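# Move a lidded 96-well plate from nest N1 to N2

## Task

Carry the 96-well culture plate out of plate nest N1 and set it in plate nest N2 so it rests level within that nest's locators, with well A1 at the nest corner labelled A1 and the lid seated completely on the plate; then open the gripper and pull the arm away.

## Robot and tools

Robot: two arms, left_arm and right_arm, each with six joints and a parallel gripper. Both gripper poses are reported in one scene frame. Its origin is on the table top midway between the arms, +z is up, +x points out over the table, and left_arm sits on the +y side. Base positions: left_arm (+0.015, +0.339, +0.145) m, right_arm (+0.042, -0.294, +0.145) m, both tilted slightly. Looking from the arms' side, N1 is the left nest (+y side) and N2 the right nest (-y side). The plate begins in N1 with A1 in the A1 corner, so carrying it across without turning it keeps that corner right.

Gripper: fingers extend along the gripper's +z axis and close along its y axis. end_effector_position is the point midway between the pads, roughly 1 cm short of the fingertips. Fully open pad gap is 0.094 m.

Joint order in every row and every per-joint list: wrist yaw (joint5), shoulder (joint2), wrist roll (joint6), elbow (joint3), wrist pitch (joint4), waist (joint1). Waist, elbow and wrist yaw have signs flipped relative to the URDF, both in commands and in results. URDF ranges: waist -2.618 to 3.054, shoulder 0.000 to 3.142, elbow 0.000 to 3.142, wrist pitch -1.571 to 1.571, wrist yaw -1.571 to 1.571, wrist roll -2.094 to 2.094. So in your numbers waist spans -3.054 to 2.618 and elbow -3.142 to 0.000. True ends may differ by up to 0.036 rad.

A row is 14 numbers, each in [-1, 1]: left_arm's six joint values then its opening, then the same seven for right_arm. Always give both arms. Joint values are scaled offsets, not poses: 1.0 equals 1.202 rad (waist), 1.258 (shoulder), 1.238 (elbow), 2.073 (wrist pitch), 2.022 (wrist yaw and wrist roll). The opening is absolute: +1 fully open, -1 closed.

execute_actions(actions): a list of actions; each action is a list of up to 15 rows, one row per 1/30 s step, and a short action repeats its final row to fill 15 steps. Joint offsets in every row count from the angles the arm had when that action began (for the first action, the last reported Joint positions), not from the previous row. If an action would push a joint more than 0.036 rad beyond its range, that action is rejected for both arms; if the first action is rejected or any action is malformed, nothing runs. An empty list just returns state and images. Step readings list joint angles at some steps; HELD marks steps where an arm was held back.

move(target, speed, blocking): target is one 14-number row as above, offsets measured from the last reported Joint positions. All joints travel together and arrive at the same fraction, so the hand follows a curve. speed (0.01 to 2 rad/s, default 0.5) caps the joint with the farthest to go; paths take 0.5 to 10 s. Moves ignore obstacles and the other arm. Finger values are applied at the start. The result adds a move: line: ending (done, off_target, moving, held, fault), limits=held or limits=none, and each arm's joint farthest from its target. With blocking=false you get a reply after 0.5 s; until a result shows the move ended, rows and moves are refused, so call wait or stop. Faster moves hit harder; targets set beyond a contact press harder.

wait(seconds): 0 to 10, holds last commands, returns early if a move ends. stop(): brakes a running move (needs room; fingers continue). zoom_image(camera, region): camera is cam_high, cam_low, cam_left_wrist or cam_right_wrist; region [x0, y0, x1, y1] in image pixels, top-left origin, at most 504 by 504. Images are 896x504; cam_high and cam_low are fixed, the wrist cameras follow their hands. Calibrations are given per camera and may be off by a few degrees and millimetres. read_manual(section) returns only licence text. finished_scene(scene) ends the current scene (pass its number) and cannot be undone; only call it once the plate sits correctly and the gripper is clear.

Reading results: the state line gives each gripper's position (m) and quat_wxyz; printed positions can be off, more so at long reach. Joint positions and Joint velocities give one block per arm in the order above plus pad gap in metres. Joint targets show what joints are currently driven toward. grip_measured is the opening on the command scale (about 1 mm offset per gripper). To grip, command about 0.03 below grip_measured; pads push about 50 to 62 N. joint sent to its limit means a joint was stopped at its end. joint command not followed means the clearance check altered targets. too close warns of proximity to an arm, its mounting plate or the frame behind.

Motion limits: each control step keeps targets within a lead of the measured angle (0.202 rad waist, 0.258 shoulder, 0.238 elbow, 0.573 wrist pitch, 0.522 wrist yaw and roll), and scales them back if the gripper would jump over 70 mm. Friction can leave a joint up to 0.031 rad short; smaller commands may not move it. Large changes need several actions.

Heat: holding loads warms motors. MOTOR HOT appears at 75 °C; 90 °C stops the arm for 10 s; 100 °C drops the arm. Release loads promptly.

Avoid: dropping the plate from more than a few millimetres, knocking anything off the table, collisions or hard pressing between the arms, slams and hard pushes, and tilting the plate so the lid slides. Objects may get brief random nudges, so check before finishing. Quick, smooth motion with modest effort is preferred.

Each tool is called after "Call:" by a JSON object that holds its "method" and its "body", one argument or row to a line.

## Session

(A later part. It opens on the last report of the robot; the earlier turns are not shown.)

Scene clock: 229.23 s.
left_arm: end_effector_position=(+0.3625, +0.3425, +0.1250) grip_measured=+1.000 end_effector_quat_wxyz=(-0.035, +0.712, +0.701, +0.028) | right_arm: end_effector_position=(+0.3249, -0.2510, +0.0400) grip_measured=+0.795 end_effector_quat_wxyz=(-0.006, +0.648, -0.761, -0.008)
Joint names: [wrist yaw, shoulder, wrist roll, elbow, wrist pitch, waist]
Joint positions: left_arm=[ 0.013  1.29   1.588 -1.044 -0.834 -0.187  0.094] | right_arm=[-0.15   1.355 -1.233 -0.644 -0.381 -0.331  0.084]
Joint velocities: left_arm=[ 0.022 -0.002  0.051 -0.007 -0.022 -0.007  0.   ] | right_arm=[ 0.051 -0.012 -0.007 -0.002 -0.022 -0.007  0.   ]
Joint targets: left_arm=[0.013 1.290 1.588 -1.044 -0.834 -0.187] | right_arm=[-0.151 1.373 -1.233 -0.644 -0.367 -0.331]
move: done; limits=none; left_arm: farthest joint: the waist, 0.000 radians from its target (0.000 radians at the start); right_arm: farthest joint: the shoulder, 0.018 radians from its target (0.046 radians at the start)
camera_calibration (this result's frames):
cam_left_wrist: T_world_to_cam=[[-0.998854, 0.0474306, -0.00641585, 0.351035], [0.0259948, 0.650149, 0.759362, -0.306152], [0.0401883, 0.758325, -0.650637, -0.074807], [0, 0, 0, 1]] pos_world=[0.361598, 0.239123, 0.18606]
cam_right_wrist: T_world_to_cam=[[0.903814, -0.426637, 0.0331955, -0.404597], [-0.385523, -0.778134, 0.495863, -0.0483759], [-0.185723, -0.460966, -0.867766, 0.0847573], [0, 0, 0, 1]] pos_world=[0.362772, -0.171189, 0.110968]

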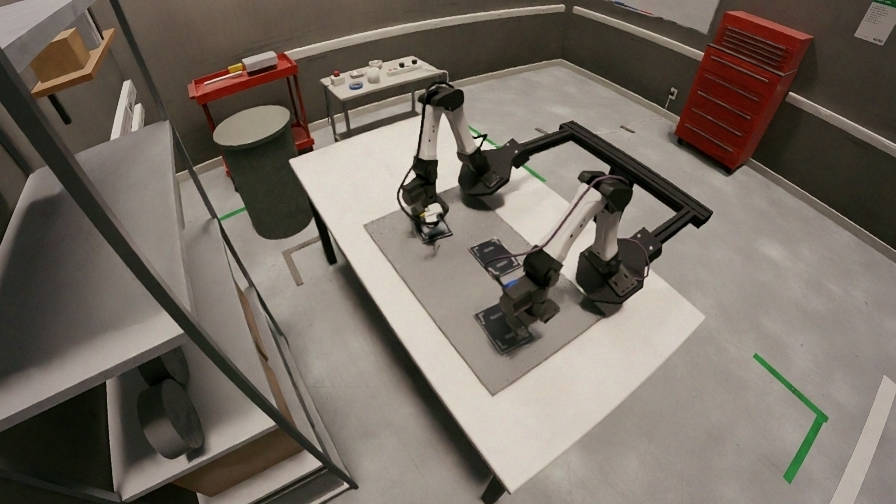

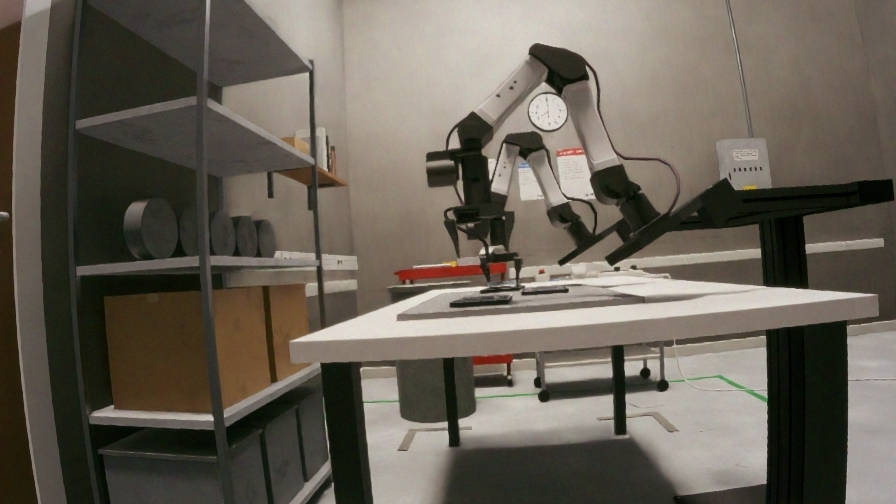

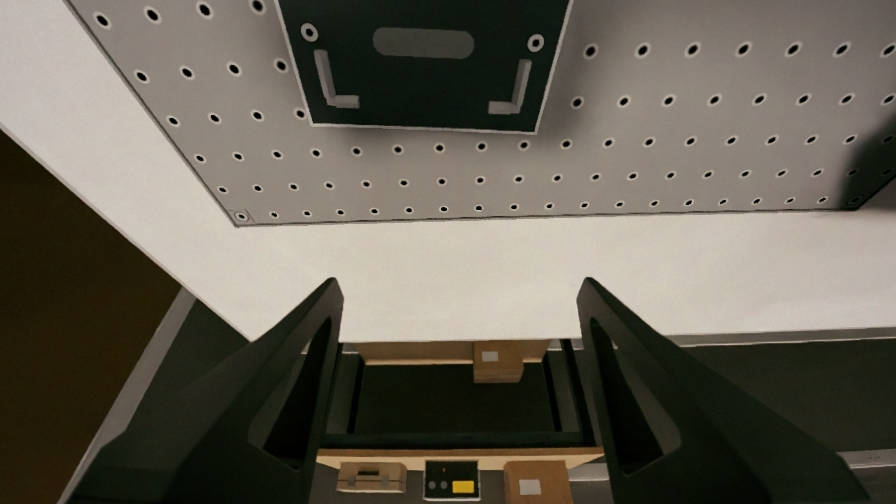

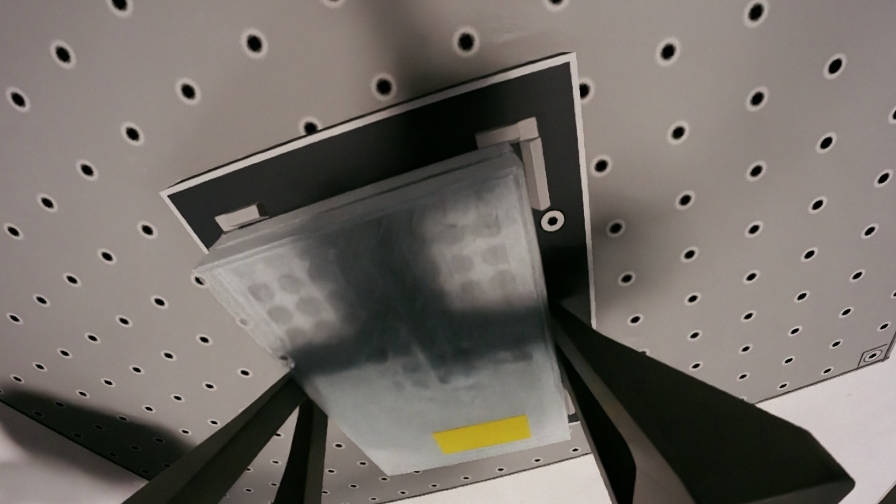

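Call:
{"method": "move", "body": {
  "target": [0,0,0,0,0,0,1, 0,-0.027,0,0,0.009,0.011,0.75],
  "speed": 0.04
}}

Call:
{"method": "zoom_image", "body": {
  "camera": "cam_right_wrist",
  "region": [130,40,630,340]
}}

Scene clock: 234.03 s.
left_arm: end_effector_position=(+0.3625, +0.3425, +0.1250) grip_measured=+1.000 end_effector_quat_wxyz=(-0.035, +0.712, +0.701, +0.028) | right_arm: end_effector_position=(+0.3279, -0.2525, +0.0422) grip_measured=+0.795 end_effector_quat_wxyz=(-0.011, +0.646, -0.764, -0.004)
Joint names: [wrist yaw, shoulder, wrist roll, elbow, wrist pitch, waist]
Joint positions: left_arm=[ 0.013  1.29   1.588 -1.044 -0.834 -0.187  0.094] | right_arm=[-0.15   1.344 -1.233 -0.644 -0.378 -0.325  0.084]
Joint velocities: left_arm=[ 0.066  0.007 -0.022  0.007  0.037 -0.007  0.   ] | right_arm=[-0.007  0.012 -0.007 -0.007 -0.095  0.002  0.   ]
Joint targets: left_arm=[0.013 1.290 1.588 -1.044 -0.834 -0.187] | right_arm=[-0.150 1.321 -1.233 -0.644 -0.362 -0.317]
move: off_target (right_arm); limits=none; left_arm: farthest joint: the waist, 0.000 radians from its target (0.000 radians at the start); right_arm: farthest joint: the shoulder, 0.023 radians from its target (0.034 radians at the start)
camera_calibration (this result's frames):
cam_left_wrist: T_world_to_cam=[[-0.998854, 0.0474306, -0.00641585, 0.351035], [0.0259948, 0.650149, 0.759362, -0.306152], [0.0401883, 0.758325, -0.650637, -0.074807], [0, 0, 0, 1]] pos_world=[0.361598, 0.239123, 0.18606]
cam_right_wrist: T_world_to_cam=[[0.900302, -0.432936, 0.044978, -0.408931], [-0.397352, -0.775301, 0.490937, -0.0446805], [-0.177673, -0.459864, -0.870033, 0.0842275], [0, 0, 0, 1]] pos_world=[0.365372, -0.172948, 0.113609]

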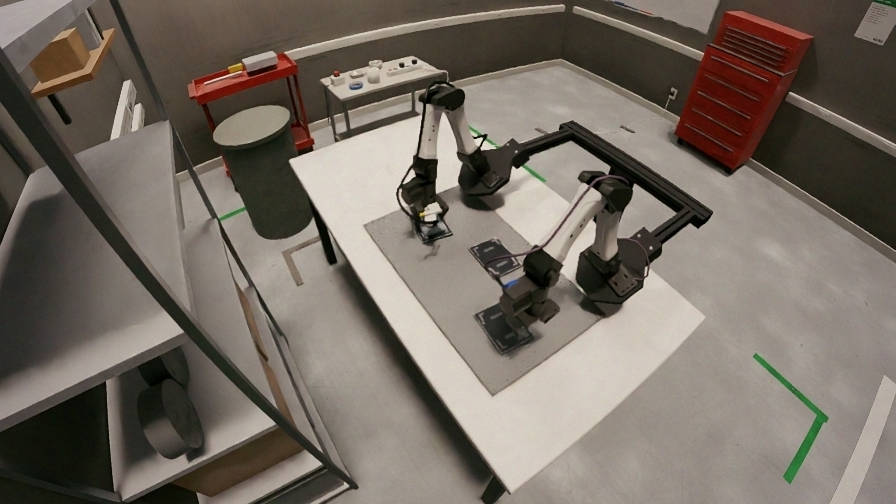

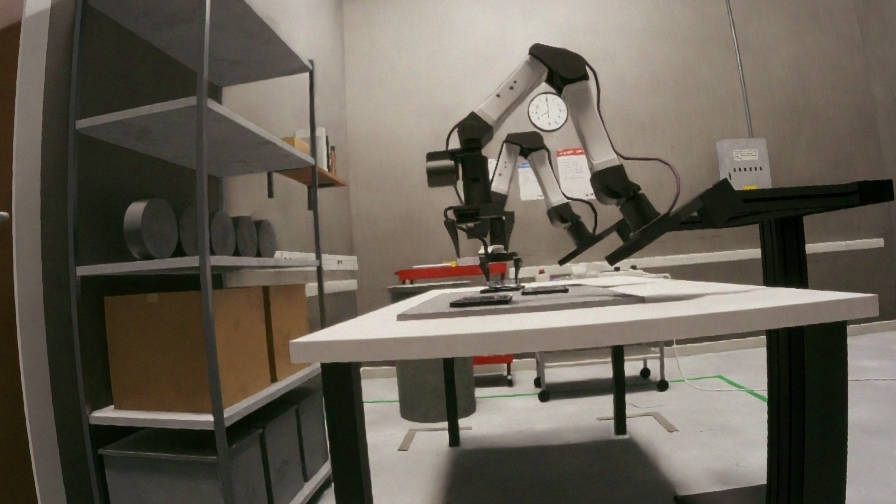

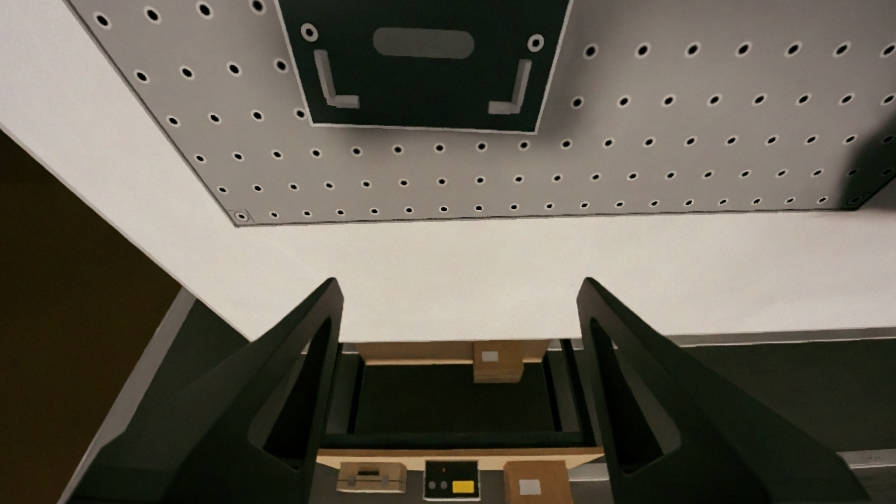

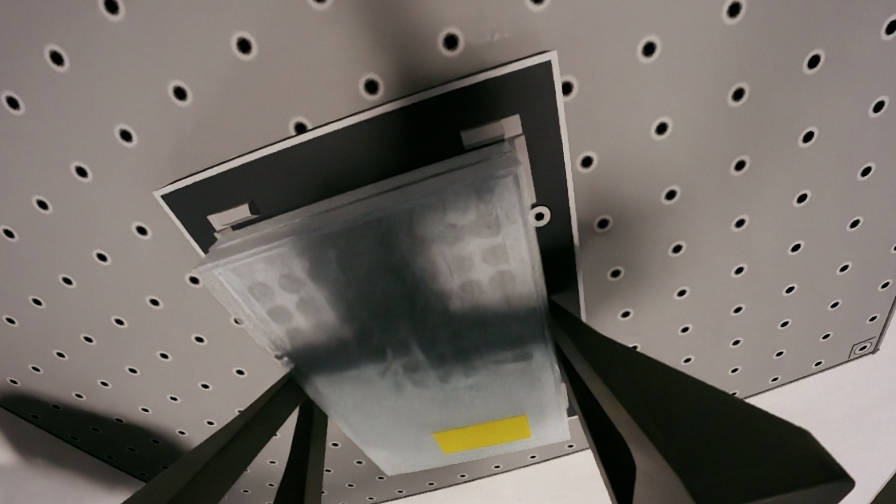

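Region (130, 40, 630, 340) of cam_right_wrist's 896x504 image, scaled by 1.008, with more detail than that image has; it fills the top 302 rows of this view, and the rest is white.

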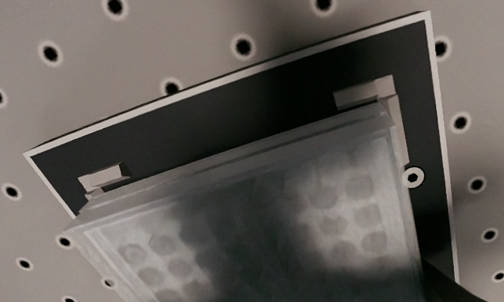

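Call:
{"method": "move", "body": {
  "target": [0,0,0,0,0,0,1, 0,0.036,0,0,0.015,0,0.75],
  "speed": 0.04
}}

Call:
{"method": "zoom_image", "body": {
  "camera": "cam_right_wrist",
  "region": [130,40,630,340]
}}

Scene clock: 241.33 s.
left_arm: end_effector_position=(+0.3625, +0.3425, +0.1250) grip_measured=+1.000 end_effector_quat_wxyz=(-0.035, +0.712, +0.701, +0.028) | right_arm: end_effector_position=(+0.3261, -0.2525, +0.0382) grip_measured=+0.795 end_effector_quat_wxyz=(-0.006, +0.646, -0.763, -0.005)
Joint names: [wrist yaw, shoulder, wrist roll, elbow, wrist pitch, waist]
Joint positions: left_arm=[ 0.013  1.29   1.588 -1.044 -0.834 -0.187  0.094] | right_arm=[-0.152  1.363 -1.233 -0.644 -0.371 -0.325  0.084]
Joint velocities: left_arm=[ 0.11  -0.002 -0.007  0.007  0.022  0.007  0.   ] | right_arm=[-0.037 -0.007  0.022  0.002 -0.066 -0.007 -0.   ]
Joint targets: left_arm=[0.013 1.290 1.588 -1.044 -0.834 -0.187] | right_arm=[-0.150 1.389 -1.233 -0.644 -0.347 -0.325]
move: off_target (right_arm); limits=none; left_arm: farthest joint: the waist, 0.000 radians from its target (0.000 radians at the start); right_arm: farthest joint: the shoulder, 0.027 radians from its target (0.045 radians at the start)
camera_calibration (this result's frames):
cam_left_wrist: T_world_to_cam=[[-0.998854, 0.0474306, -0.00641585, 0.351035], [0.0259948, 0.650149, 0.759362, -0.306152], [0.0401883, 0.758325, -0.650637, -0.074807], [0, 0, 0, 1]] pos_world=[0.361598, 0.239123, 0.18606]
cam_right_wrist: T_world_to_cam=[[0.901518, -0.43112, 0.0374323, -0.406811], [-0.390816, -0.773979, 0.498216, -0.0455133], [-0.185819, -0.46378, -0.866244, 0.0819433], [0, 0, 0, 1]] pos_world=[0.364186, -0.172607, 0.108886]

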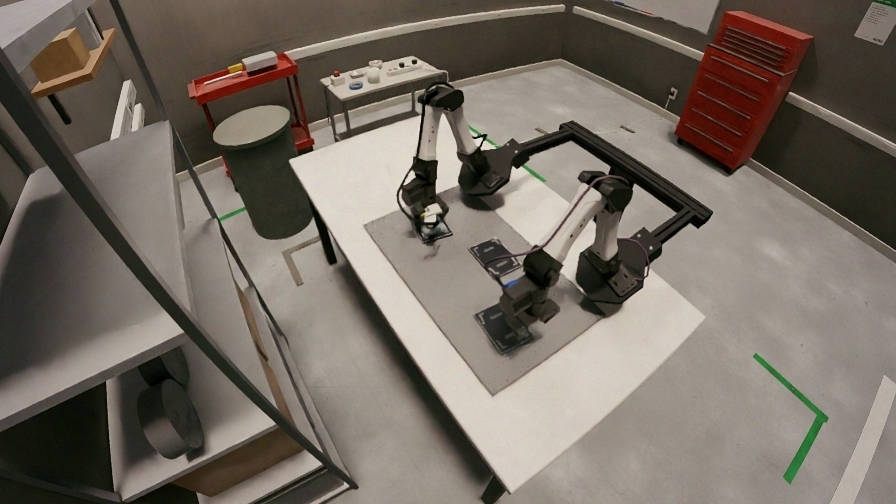

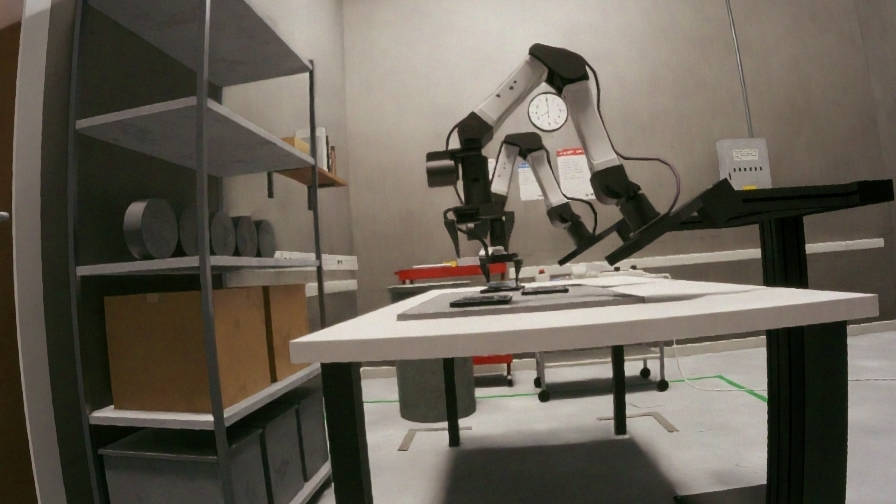

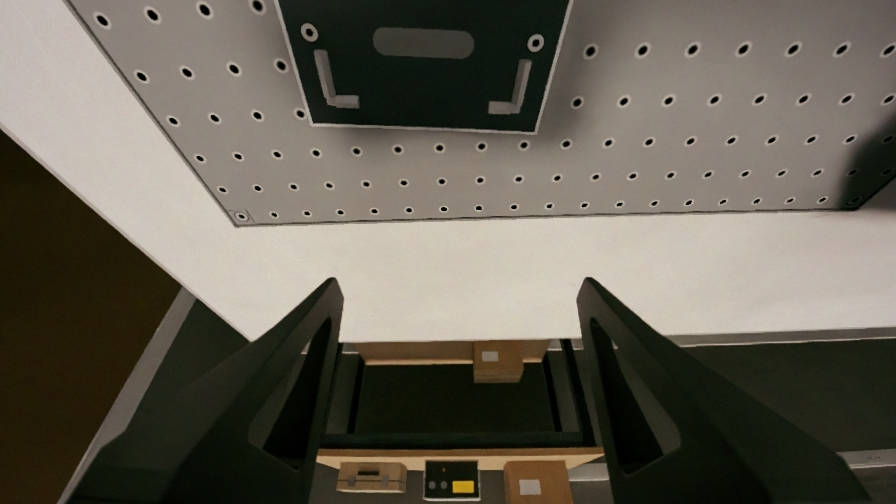

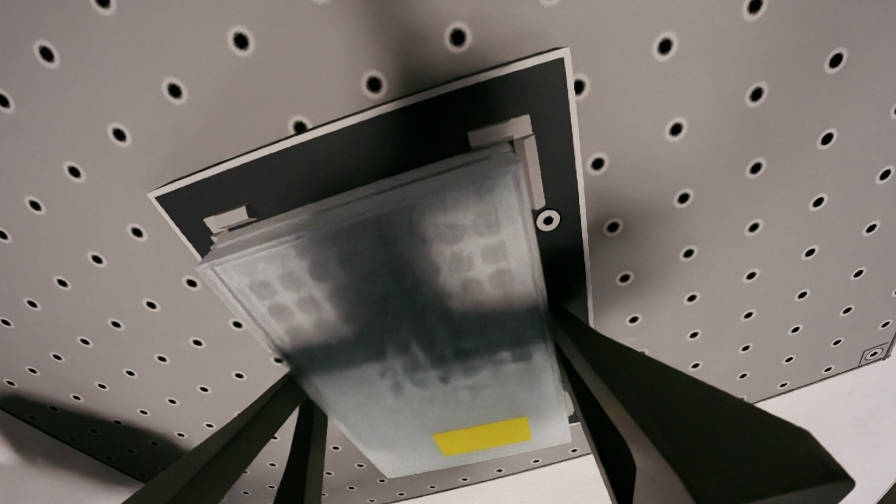

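Region (130, 40, 630, 340) of cam_right_wrist's 896x504 image, scaled by 1.008, with more detail than that image has; it fills the top 302 rows of this view, and the rest is white.

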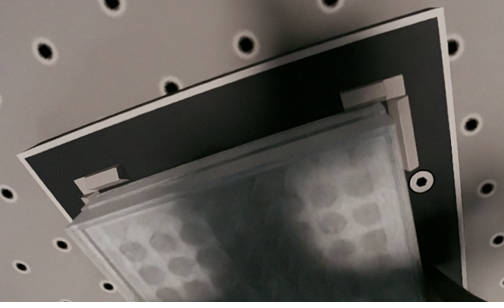

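Call:
{"method": "move", "body": {
  "target": [0,0,0,0,0,0,1, 0,0.028,0,0,0.016,0,0.75],
  "speed": 0.04
}}

Call:
{"method": "zoom_image", "body": {
  "camera": "cam_right_wrist",
  "region": [130,40,630,340]
}}

Scene clock: 244.90 s.
left_arm: end_effector_position=(+0.3625, +0.3425, +0.1250) grip_measured=+1.000 end_effector_quat_wxyz=(-0.035, +0.712, +0.701, +0.028) | right_arm: end_effector_position=(+0.3263, -0.2528, +0.0375) grip_measured=+0.795 end_effector_quat_wxyz=(-0.005, +0.646, -0.763, -0.004)
Joint names: [wrist yaw, shoulder, wrist roll, elbow, wrist pitch, waist]
Joint positions: left_arm=[ 0.013  1.29   1.588 -1.044 -0.834 -0.187  0.094] | right_arm=[-0.155  1.366 -1.233 -0.644 -0.368 -0.325  0.084]
Joint velocities: left_arm=[-0.037  0.002  0.066 -0.002  0.051 -0.012  0.   ] | right_arm=[-0.022  0.007 -0.051  0.007 -0.037  0.042  0.001]
Joint targets: left_arm=[0.013 1.290 1.588 -1.044 -0.834 -0.187] | right_arm=[-0.152 1.398 -1.233 -0.644 -0.338 -0.325]
move: off_target (right_arm); limits=none; left_arm: farthest joint: the waist, 0.000 radians from its target (0.000 radians at the start); right_arm: farthest joint: the shoulder, 0.032 radians from its target (0.035 radians at the start)
camera_calibration (this result's frames):
cam_left_wrist: T_world_to_cam=[[-0.998854, 0.0474306, -0.00641585, 0.351035], [0.0259948, 0.650149, 0.759362, -0.306152], [0.0401883, 0.758325, -0.650637, -0.074807], [0, 0, 0, 1]] pos_world=[0.361598, 0.239123, 0.18606]
cam_right_wrist: T_world_to_cam=[[0.901495, -0.431031, 0.038978, -0.407136], [-0.391053, -0.772661, 0.500073, -0.0450117], [-0.18543, -0.466055, -0.865106, 0.0805204], [0, 0, 0, 1]] pos_world=[0.36436, -0.17274, 0.108037]

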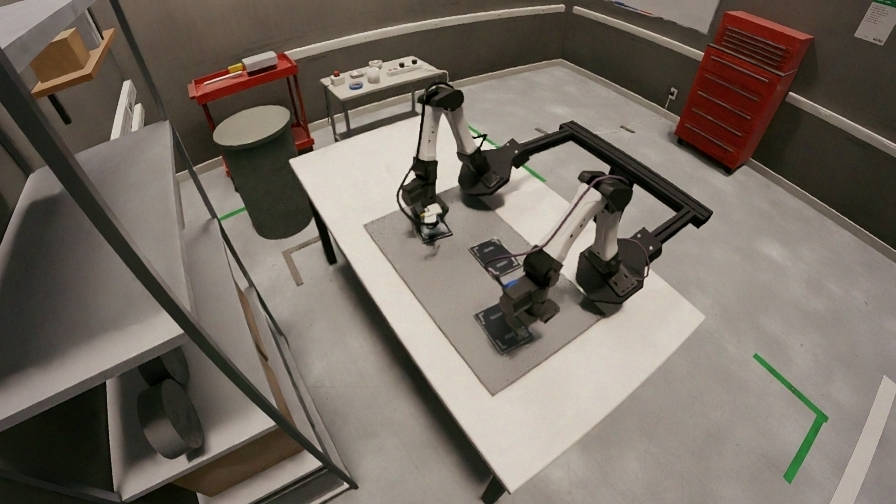

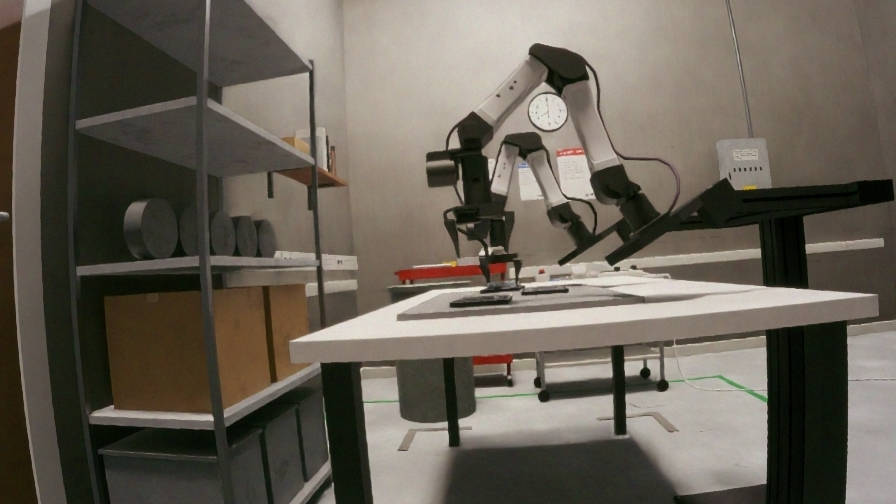

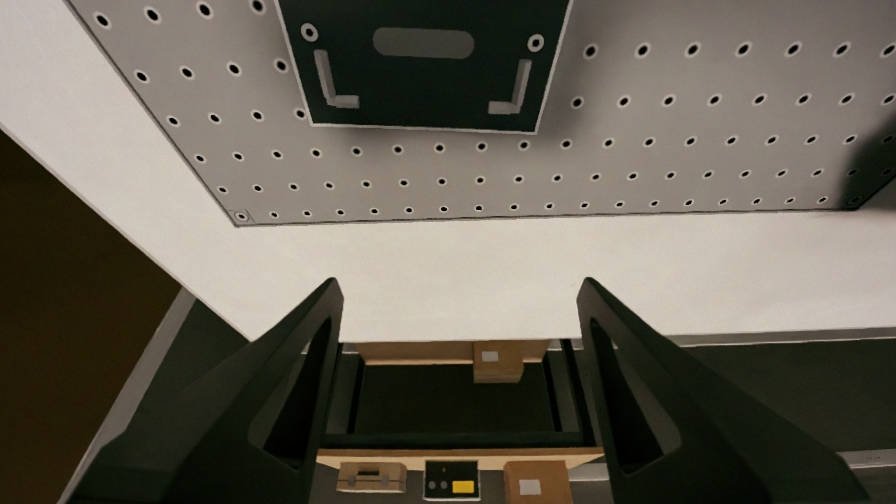

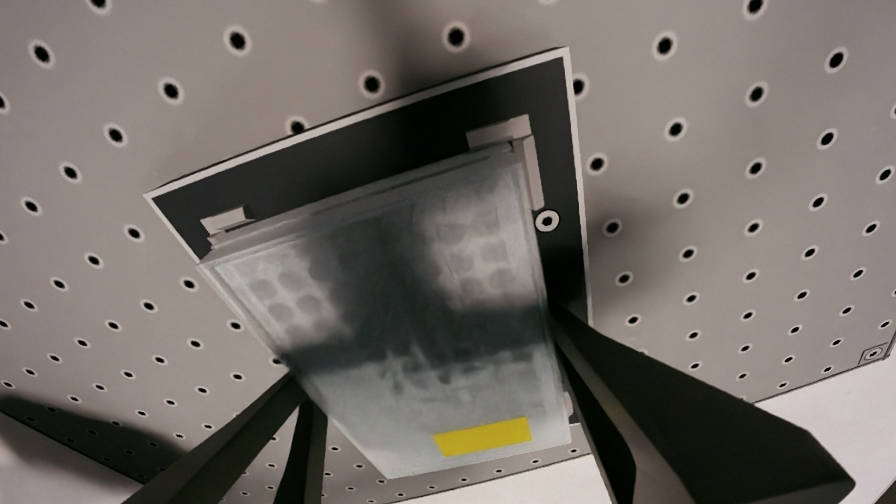

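Region (130, 40, 630, 340) of cam_right_wrist's 896x504 image, scaled by 1.008, with more detail than that image has; it fills the top 302 rows of this view, and the rest is white.

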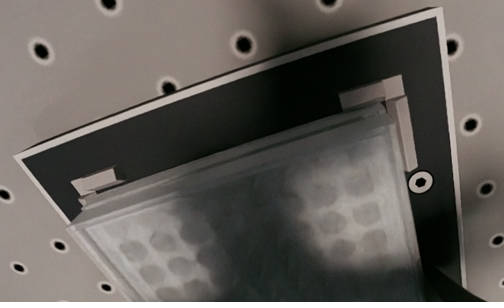

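Call:
{"method": "execute_actions", "body": {
  "actions": [
    [[0,0,0,0,0,0,1,0,0,0,0,0,0,0.85]],
    [[0,0,0,0,0,0,1,0,0,0,0,0,0,1]],
    [[0,0,0,0,0,0,1,0,0,0,0,0,0,1]]
  ]
}}

Call:
{"method": "move", "body": {
  "target": [0,0,0,0,0,0,1, 0,-0.14,0,-0.05,-0.11,0,1],
  "speed": 0.2
}}

Call:
{"method": "move", "body": {
  "target": [0,0,0,0,0,0,1, 0,-0.15,0,-0.1,-0.1,0,1],
  "speed": 0.4
}}

Scene clock: 254.43 s.
left_arm: end_effector_position=(+0.3625, +0.3425, +0.1250) grip_measured=+1.000 end_effector_quat_wxyz=(-0.035, +0.712, +0.701, +0.028) | right_arm: end_effector_position=(+0.3264, -0.2529, +0.0375) grip_measured=+1.000 end_effector_quat_wxyz=(-0.005, +0.646, -0.763, -0.004)
Joint names: [wrist yaw, shoulder, wrist roll, elbow, wrist pitch, waist]
Joint positions: left_arm=[ 0.013  1.29   1.588 -1.044 -0.834 -0.187  0.094] | right_arm=[-0.156  1.366 -1.233 -0.644 -0.367 -0.325  0.094]
Joint velocities: left_arm=[ 0.022  0.002 -0.051  0.022 -0.066  0.002  0.   ] | right_arm=[-0.022  0.007  0.037 -0.007  0.007  0.002  0.   ]
Joint targets: left_arm=[0.013 1.290 1.588 -1.044 -0.834 -0.187] | right_arm=[-0.156 1.366 -1.233 -0.644 -0.367 -0.325]
Step readings (joint positions; steps 1 to 15: 1st action; 16 to 30: 2nd action; 31 to 45: 3rd action):
0: left_arm=[0.013 1.290 1.588 -1.044 -0.834 -0.187] | right_arm=[-0.155 1.366 -1.233 -0.644 -0.368 -0.325]
1: left_arm=[0.013 1.290 1.588 -1.044 -0.834 -0.187] | right_arm=[-0.156 1.366 -1.233 -0.644 -0.368 -0.325]
2: left_arm=[0.013 1.290 1.588 -1.044 -0.834 -0.187] | right_arm=[-0.156 1.366 -1.233 -0.644 -0.367 -0.325]
4: left_arm=[0.013 1.290 1.588 -1.044 -0.834 -0.187] | right_arm=[-0.156 1.366 -1.233 -0.644 -0.367 -0.325]
8: left_arm=[0.013 1.290 1.588 -1.044 -0.834 -0.187] | right_arm=[-0.156 1.366 -1.233 -0.644 -0.367 -0.325]
15: left_arm=[0.013 1.290 1.588 -1.044 -0.834 -0.187] | right_arm=[-0.156 1.366 -1.233 -0.644 -0.367 -0.325]
16: left_arm=[0.013 1.290 1.588 -1.044 -0.834 -0.187] | right_arm=[-0.156 1.366 -1.233 -0.644 -0.367 -0.325]
17: left_arm=[0.013 1.290 1.588 -1.044 -0.834 -0.187] | right_arm=[-0.156 1.366 -1.233 -0.644 -0.367 -0.325]
19: left_arm=[0.013 1.290 1.588 -1.044 -0.834 -0.187] | right_arm=[-0.156 1.366 -1.233 -0.644 -0.367 -0.325]
23: left_arm=[0.013 1.290 1.588 -1.044 -0.834 -0.187] | right_arm=[-0.156 1.366 -1.233 -0.644 -0.367 -0.325]
30: left_arm=[0.013 1.290 1.588 -1.044 -0.834 -0.187] | right_arm=[-0.156 1.366 -1.233 -0.644 -0.367 -0.325]
31: left_arm=[0.013 1.290 1.588 -1.044 -0.834 -0.187] | right_arm=[-0.156 1.366 -1.233 -0.644 -0.367 -0.325]
32: left_arm=[0.013 1.290 1.588 -1.044 -0.834 -0.187] | right_arm=[-0.156 1.366 -1.233 -0.644 -0.367 -0.325]
34: left_arm=[0.013 1.290 1.588 -1.044 -0.834 -0.187] | right_arm=[-0.156 1.366 -1.233 -0.644 -0.367 -0.325]
38: left_arm=[0.013 1.290 1.588 -1.044 -0.834 -0.187] | right_arm=[-0.156 1.366 -1.233 -0.644 -0.367 -0.325]
45: Joint positions above
camera_calibration (this result's frames):
cam_left_wrist: T_world_to_cam=[[-0.998854, 0.0474306, -0.00641585, 0.351035], [0.0259948, 0.650149, 0.759362, -0.306152], [0.0401883, 0.758325, -0.650637, -0.074807], [0, 0, 0, 1]] pos_world=[0.361598, 0.239123, 0.18606]
cam_right_wrist: T_world_to_cam=[[0.901285, -0.431422, 0.0395, -0.4073], [-0.391614, -0.772331, 0.500144, -0.044745], [-0.185266, -0.466241, -0.865041, 0.0804135], [0, 0, 0, 1]] pos_world=[0.364468, -0.172784, 0.108028]

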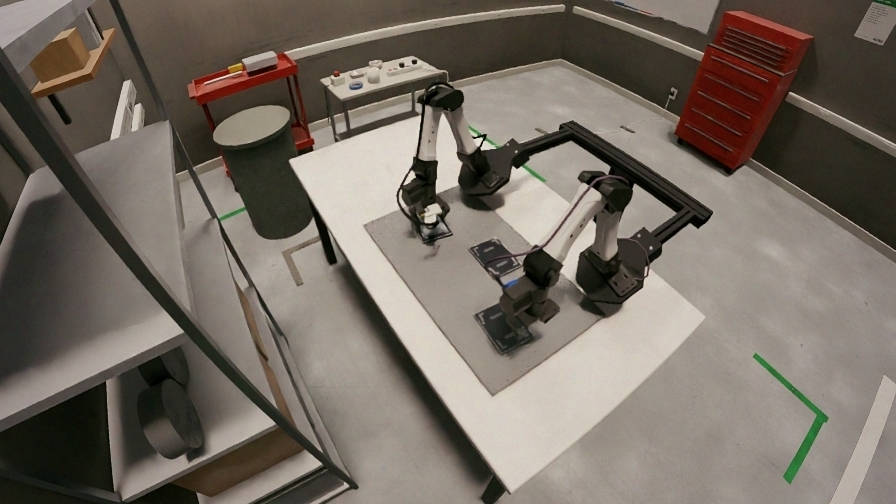

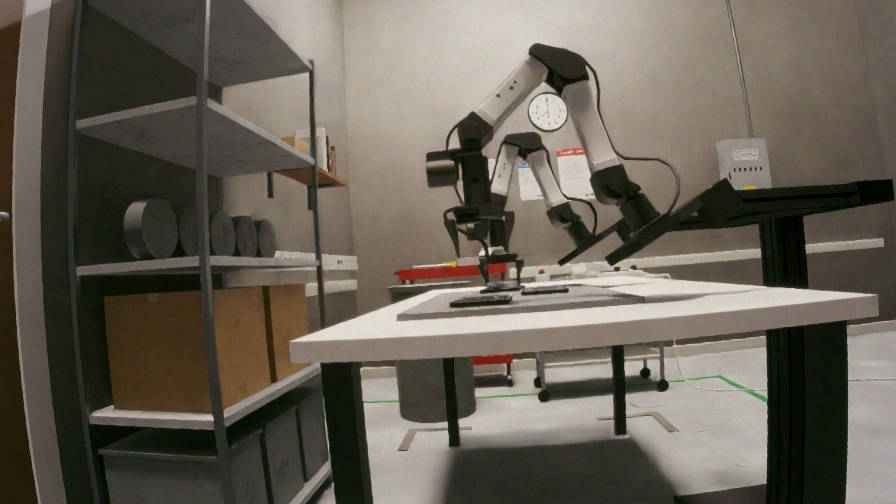

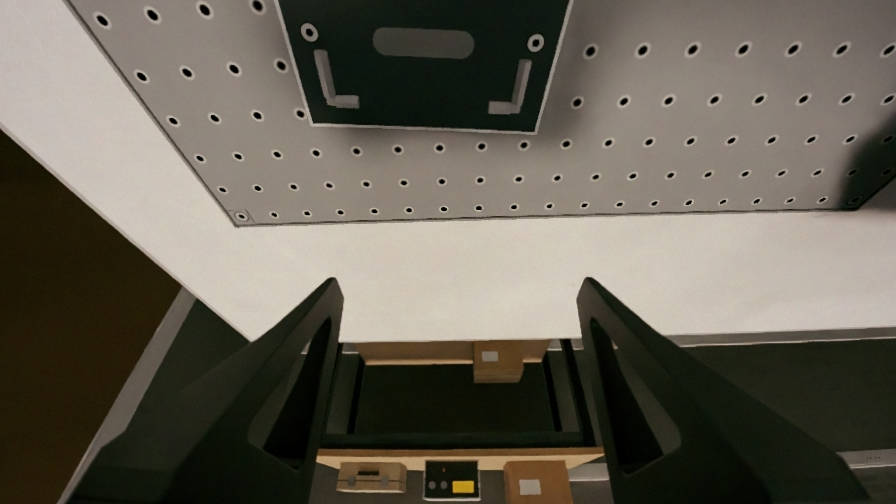

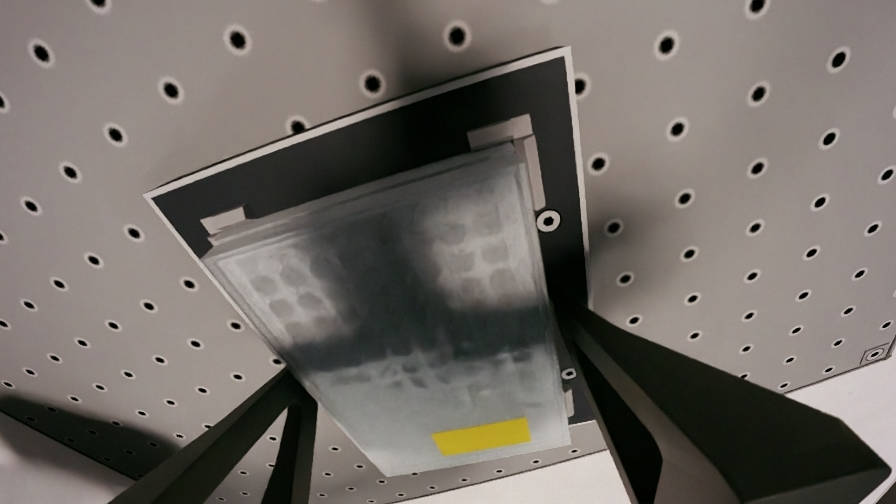

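Scene clock: 256.20 s.
left_arm: end_effector_position=(+0.3625, +0.3425, +0.1250) grip_measured=+1.000 end_effector_quat_wxyz=(-0.035, +0.712, +0.701, +0.028) | right_arm: end_effector_position=(+0.3201, -0.2608, +0.0769) grip_measured=+1.000 end_effector_quat_wxyz=(+0.002, +0.647, -0.762, -0.009)
Joint names: [wrist yaw, shoulder, wrist roll, elbow, wrist pitch, waist]
Joint positions: left_arm=[ 0.013  1.29   1.588 -1.044 -0.834 -0.187  0.094] | right_arm=[-0.156  1.21  -1.233 -0.683 -0.58  -0.325  0.094]
Joint velocities: left_arm=[ 0.022  0.002 -0.007 -0.007 -0.007  0.012  0.   ] | right_arm=[ 0.037  0.012 -0.022 -0.002 -0.007  0.017  0.   ]
Joint targets: left_arm=[0.013 1.290 1.588 -1.044 -0.834 -0.187] | right_arm=[-0.156 1.190 -1.233 -0.706 -0.595 -0.325]
move: off_target (right_arm); limits=none; left_arm: farthest joint: the waist, 0.000 radians from its target (0.000 radians at the start); right_arm: farthest joint: the elbow, 0.023 radians from its target (0.062 radians at the start)
camera_calibration (this result's frames):
cam_left_wrist: T_world_to_cam=[[-0.998854, 0.0474306, -0.00641585, 0.351035], [0.0259948, 0.650149, 0.759362, -0.306152], [0.0401883, 0.758325, -0.650637, -0.074807], [0, 0, 0, 1]] pos_world=[0.361598, 0.239123, 0.18606]
cam_right_wrist: T_world_to_cam=[[0.903174, -0.428559, 0.0247872, -0.405275], [-0.380272, -0.771947, 0.509402, -0.0772019], [-0.199175, -0.469504, -0.860172, 0.112801], [0, 0, 0, 1]] pos_world=[0.359143, -0.18032, 0.1464]

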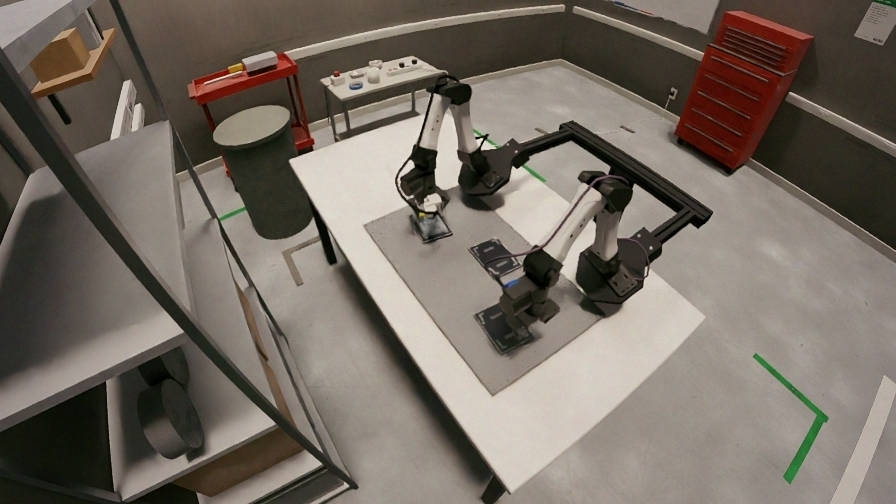

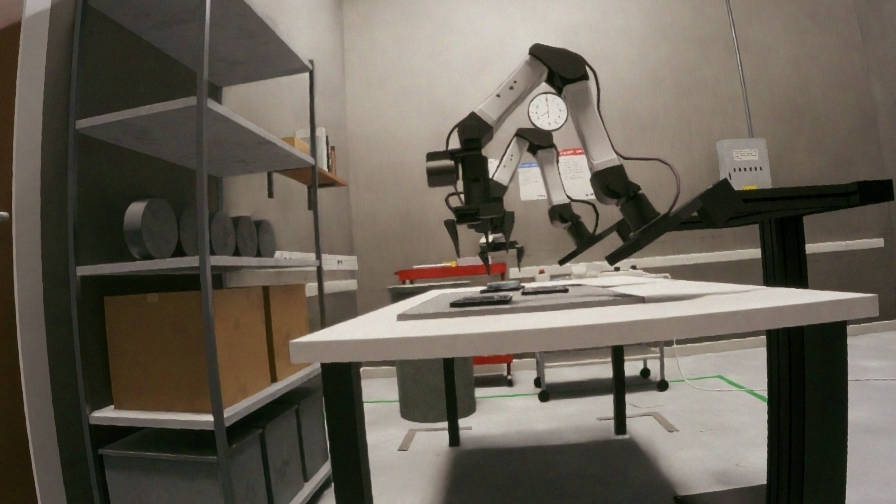

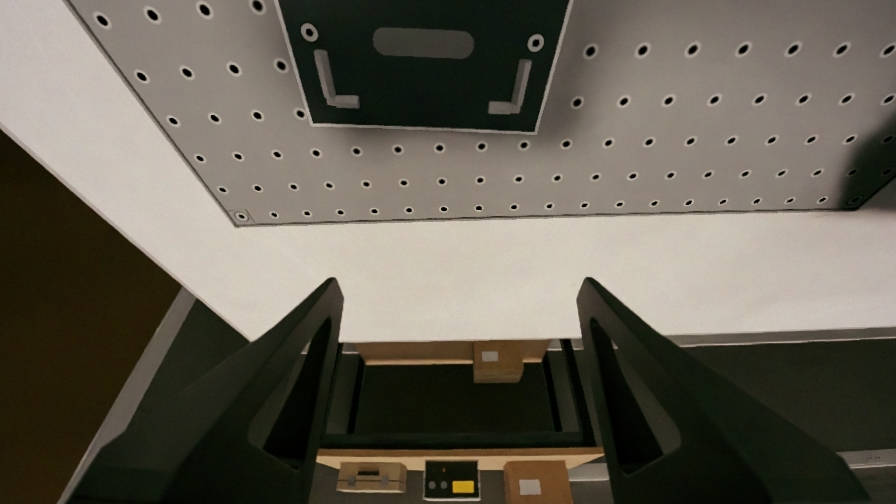

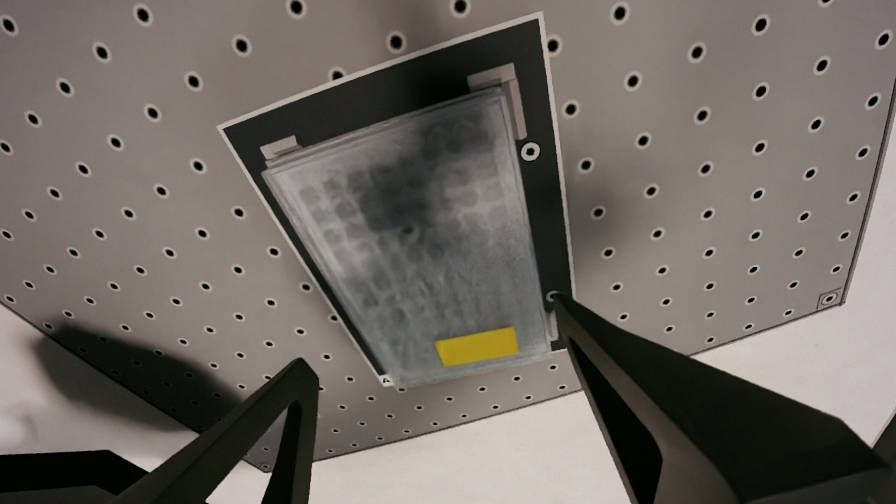

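Scene clock: 257.43 s.
left_arm: end_effector_position=(+0.3625, +0.3425, +0.1250) grip_measured=+1.000 end_effector_quat_wxyz=(-0.035, +0.712, +0.701, +0.028) | right_arm: end_effector_position=(+0.3372, -0.2677, +0.1343) grip_measured=+1.000 end_effector_quat_wxyz=(-0.033, +0.642, -0.766, +0.012)
Joint names: [wrist yaw, shoulder, wrist roll, elbow, wrist pitch, waist]
Joint positions: left_arm=[ 0.013  1.29   1.588 -1.044 -0.834 -0.187  0.094] | right_arm=[-0.156  1.038 -1.233 -0.787 -0.772 -0.325  0.094]
Joint velocities: left_arm=[ 0.007  0.012 -0.007  0.002  0.022  0.007  0.   ] | right_arm=[-0.066  0.002 -0.022  0.007 -0.007  0.012  0.   ]
Joint targets: left_arm=[0.013 1.290 1.588 -1.044 -0.834 -0.187] | right_arm=[-0.156 1.021 -1.233 -0.807 -0.787 -0.325]
move: done; limits=none; left_arm: farthest joint: the waist, 0.000 radians from its target (0.000 radians at the start); right_arm: farthest joint: the elbow, 0.020 radians from its target (0.124 radians at the start)
camera_calibration (this result's frames):
cam_left_wrist: T_world_to_cam=[[-0.998854, 0.0474306, -0.00641585, 0.351035], [0.0259948, 0.650149, 0.759362, -0.306152], [0.0401883, 0.758325, -0.650637, -0.074807], [0, 0, 0, 1]] pos_world=[0.361598, 0.239123, 0.18606]
cam_right_wrist: T_world_to_cam=[[0.892305, -0.441996, 0.0918171, -0.434039], [-0.430872, -0.773182, 0.465336, -0.0826355], [-0.134686, -0.454784, -0.880359, 0.14727], [0, 0, 0, 1]] pos_world=[0.371525, -0.18876, 0.207956]

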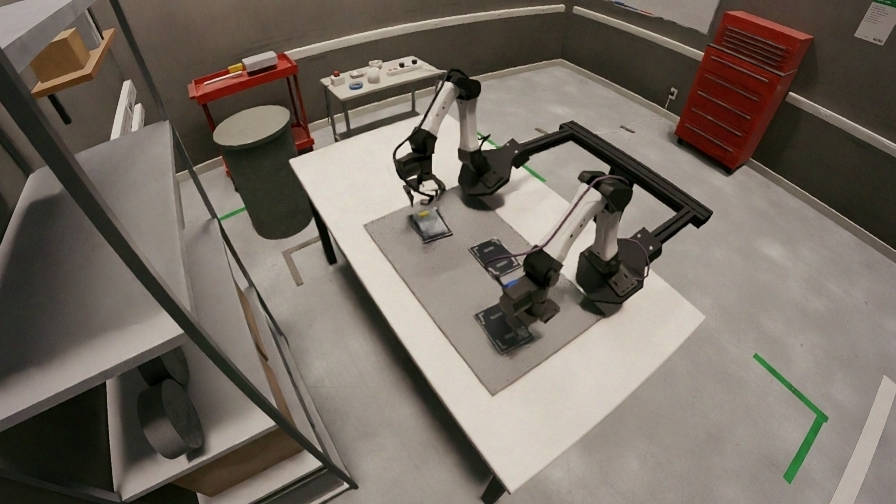

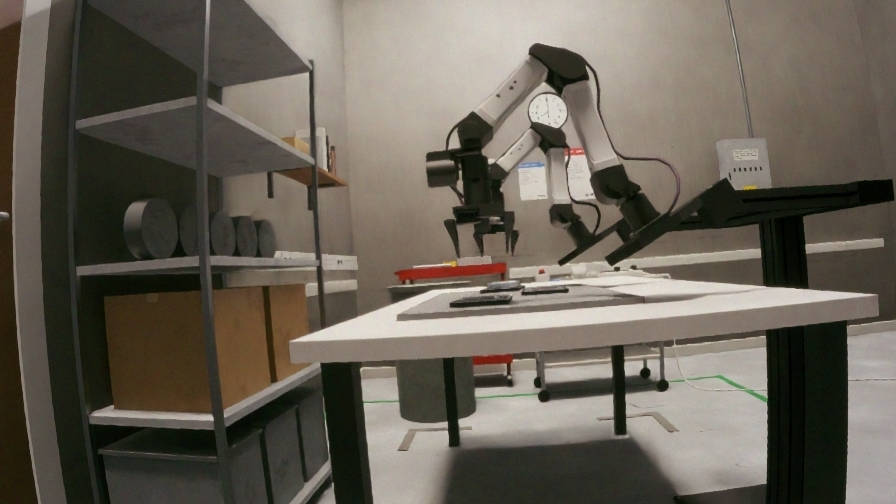

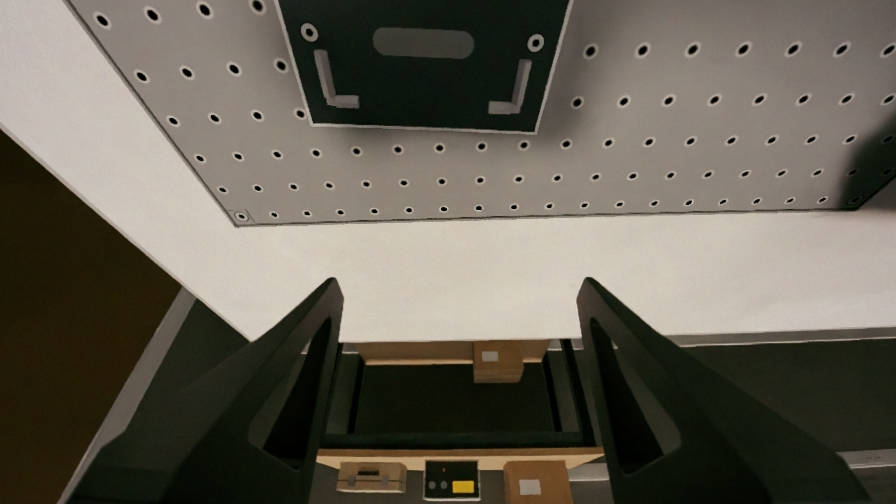

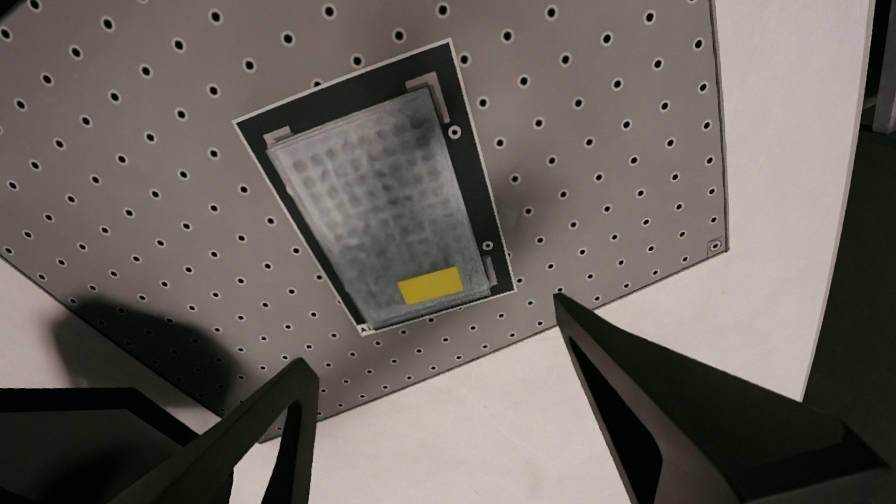

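Call:
{"method": "zoom_image", "body": {
  "camera": "cam_right_wrist",
  "region": [220,30,540,350]
}}

Call:
{"method": "zoom_image", "body": {
  "camera": "cam_low",
  "region": [460,260,560,310]
}}

Call:
{"method": "zoom_image", "body": {
  "camera": "cam_high",
  "region": [390,190,470,260]
}}

Region (220, 30, 540, 350) of cam_right_wrist's 896x504 image, scaled by 1.575, with more detail than that image has.

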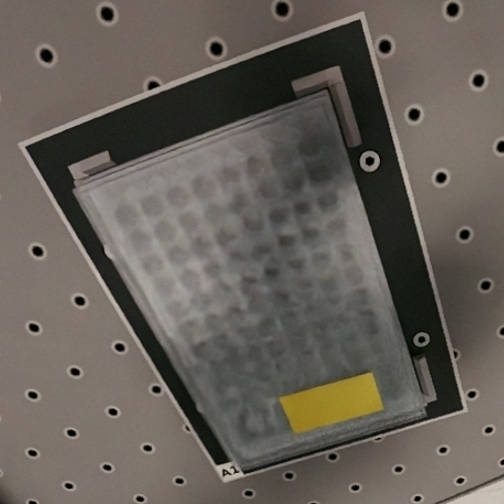

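Region (460, 260, 560, 310) of cam_low's 896x504 image, scaled by 5.040, with more detail than that image has.

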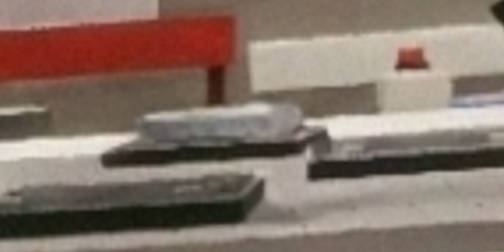

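Region (390, 190, 470, 260) of cam_high's 896x504 image, scaled by 6.300, with more detail than that image has; it fills the top 441 rows of this view, and the rest is white.

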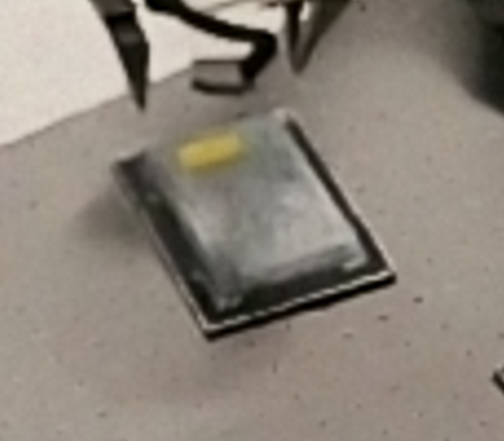

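Looks seated.

Call:
{"method": "finished_scene", "body": {
  "scene": 2
}}

The scene is finished: the task was done.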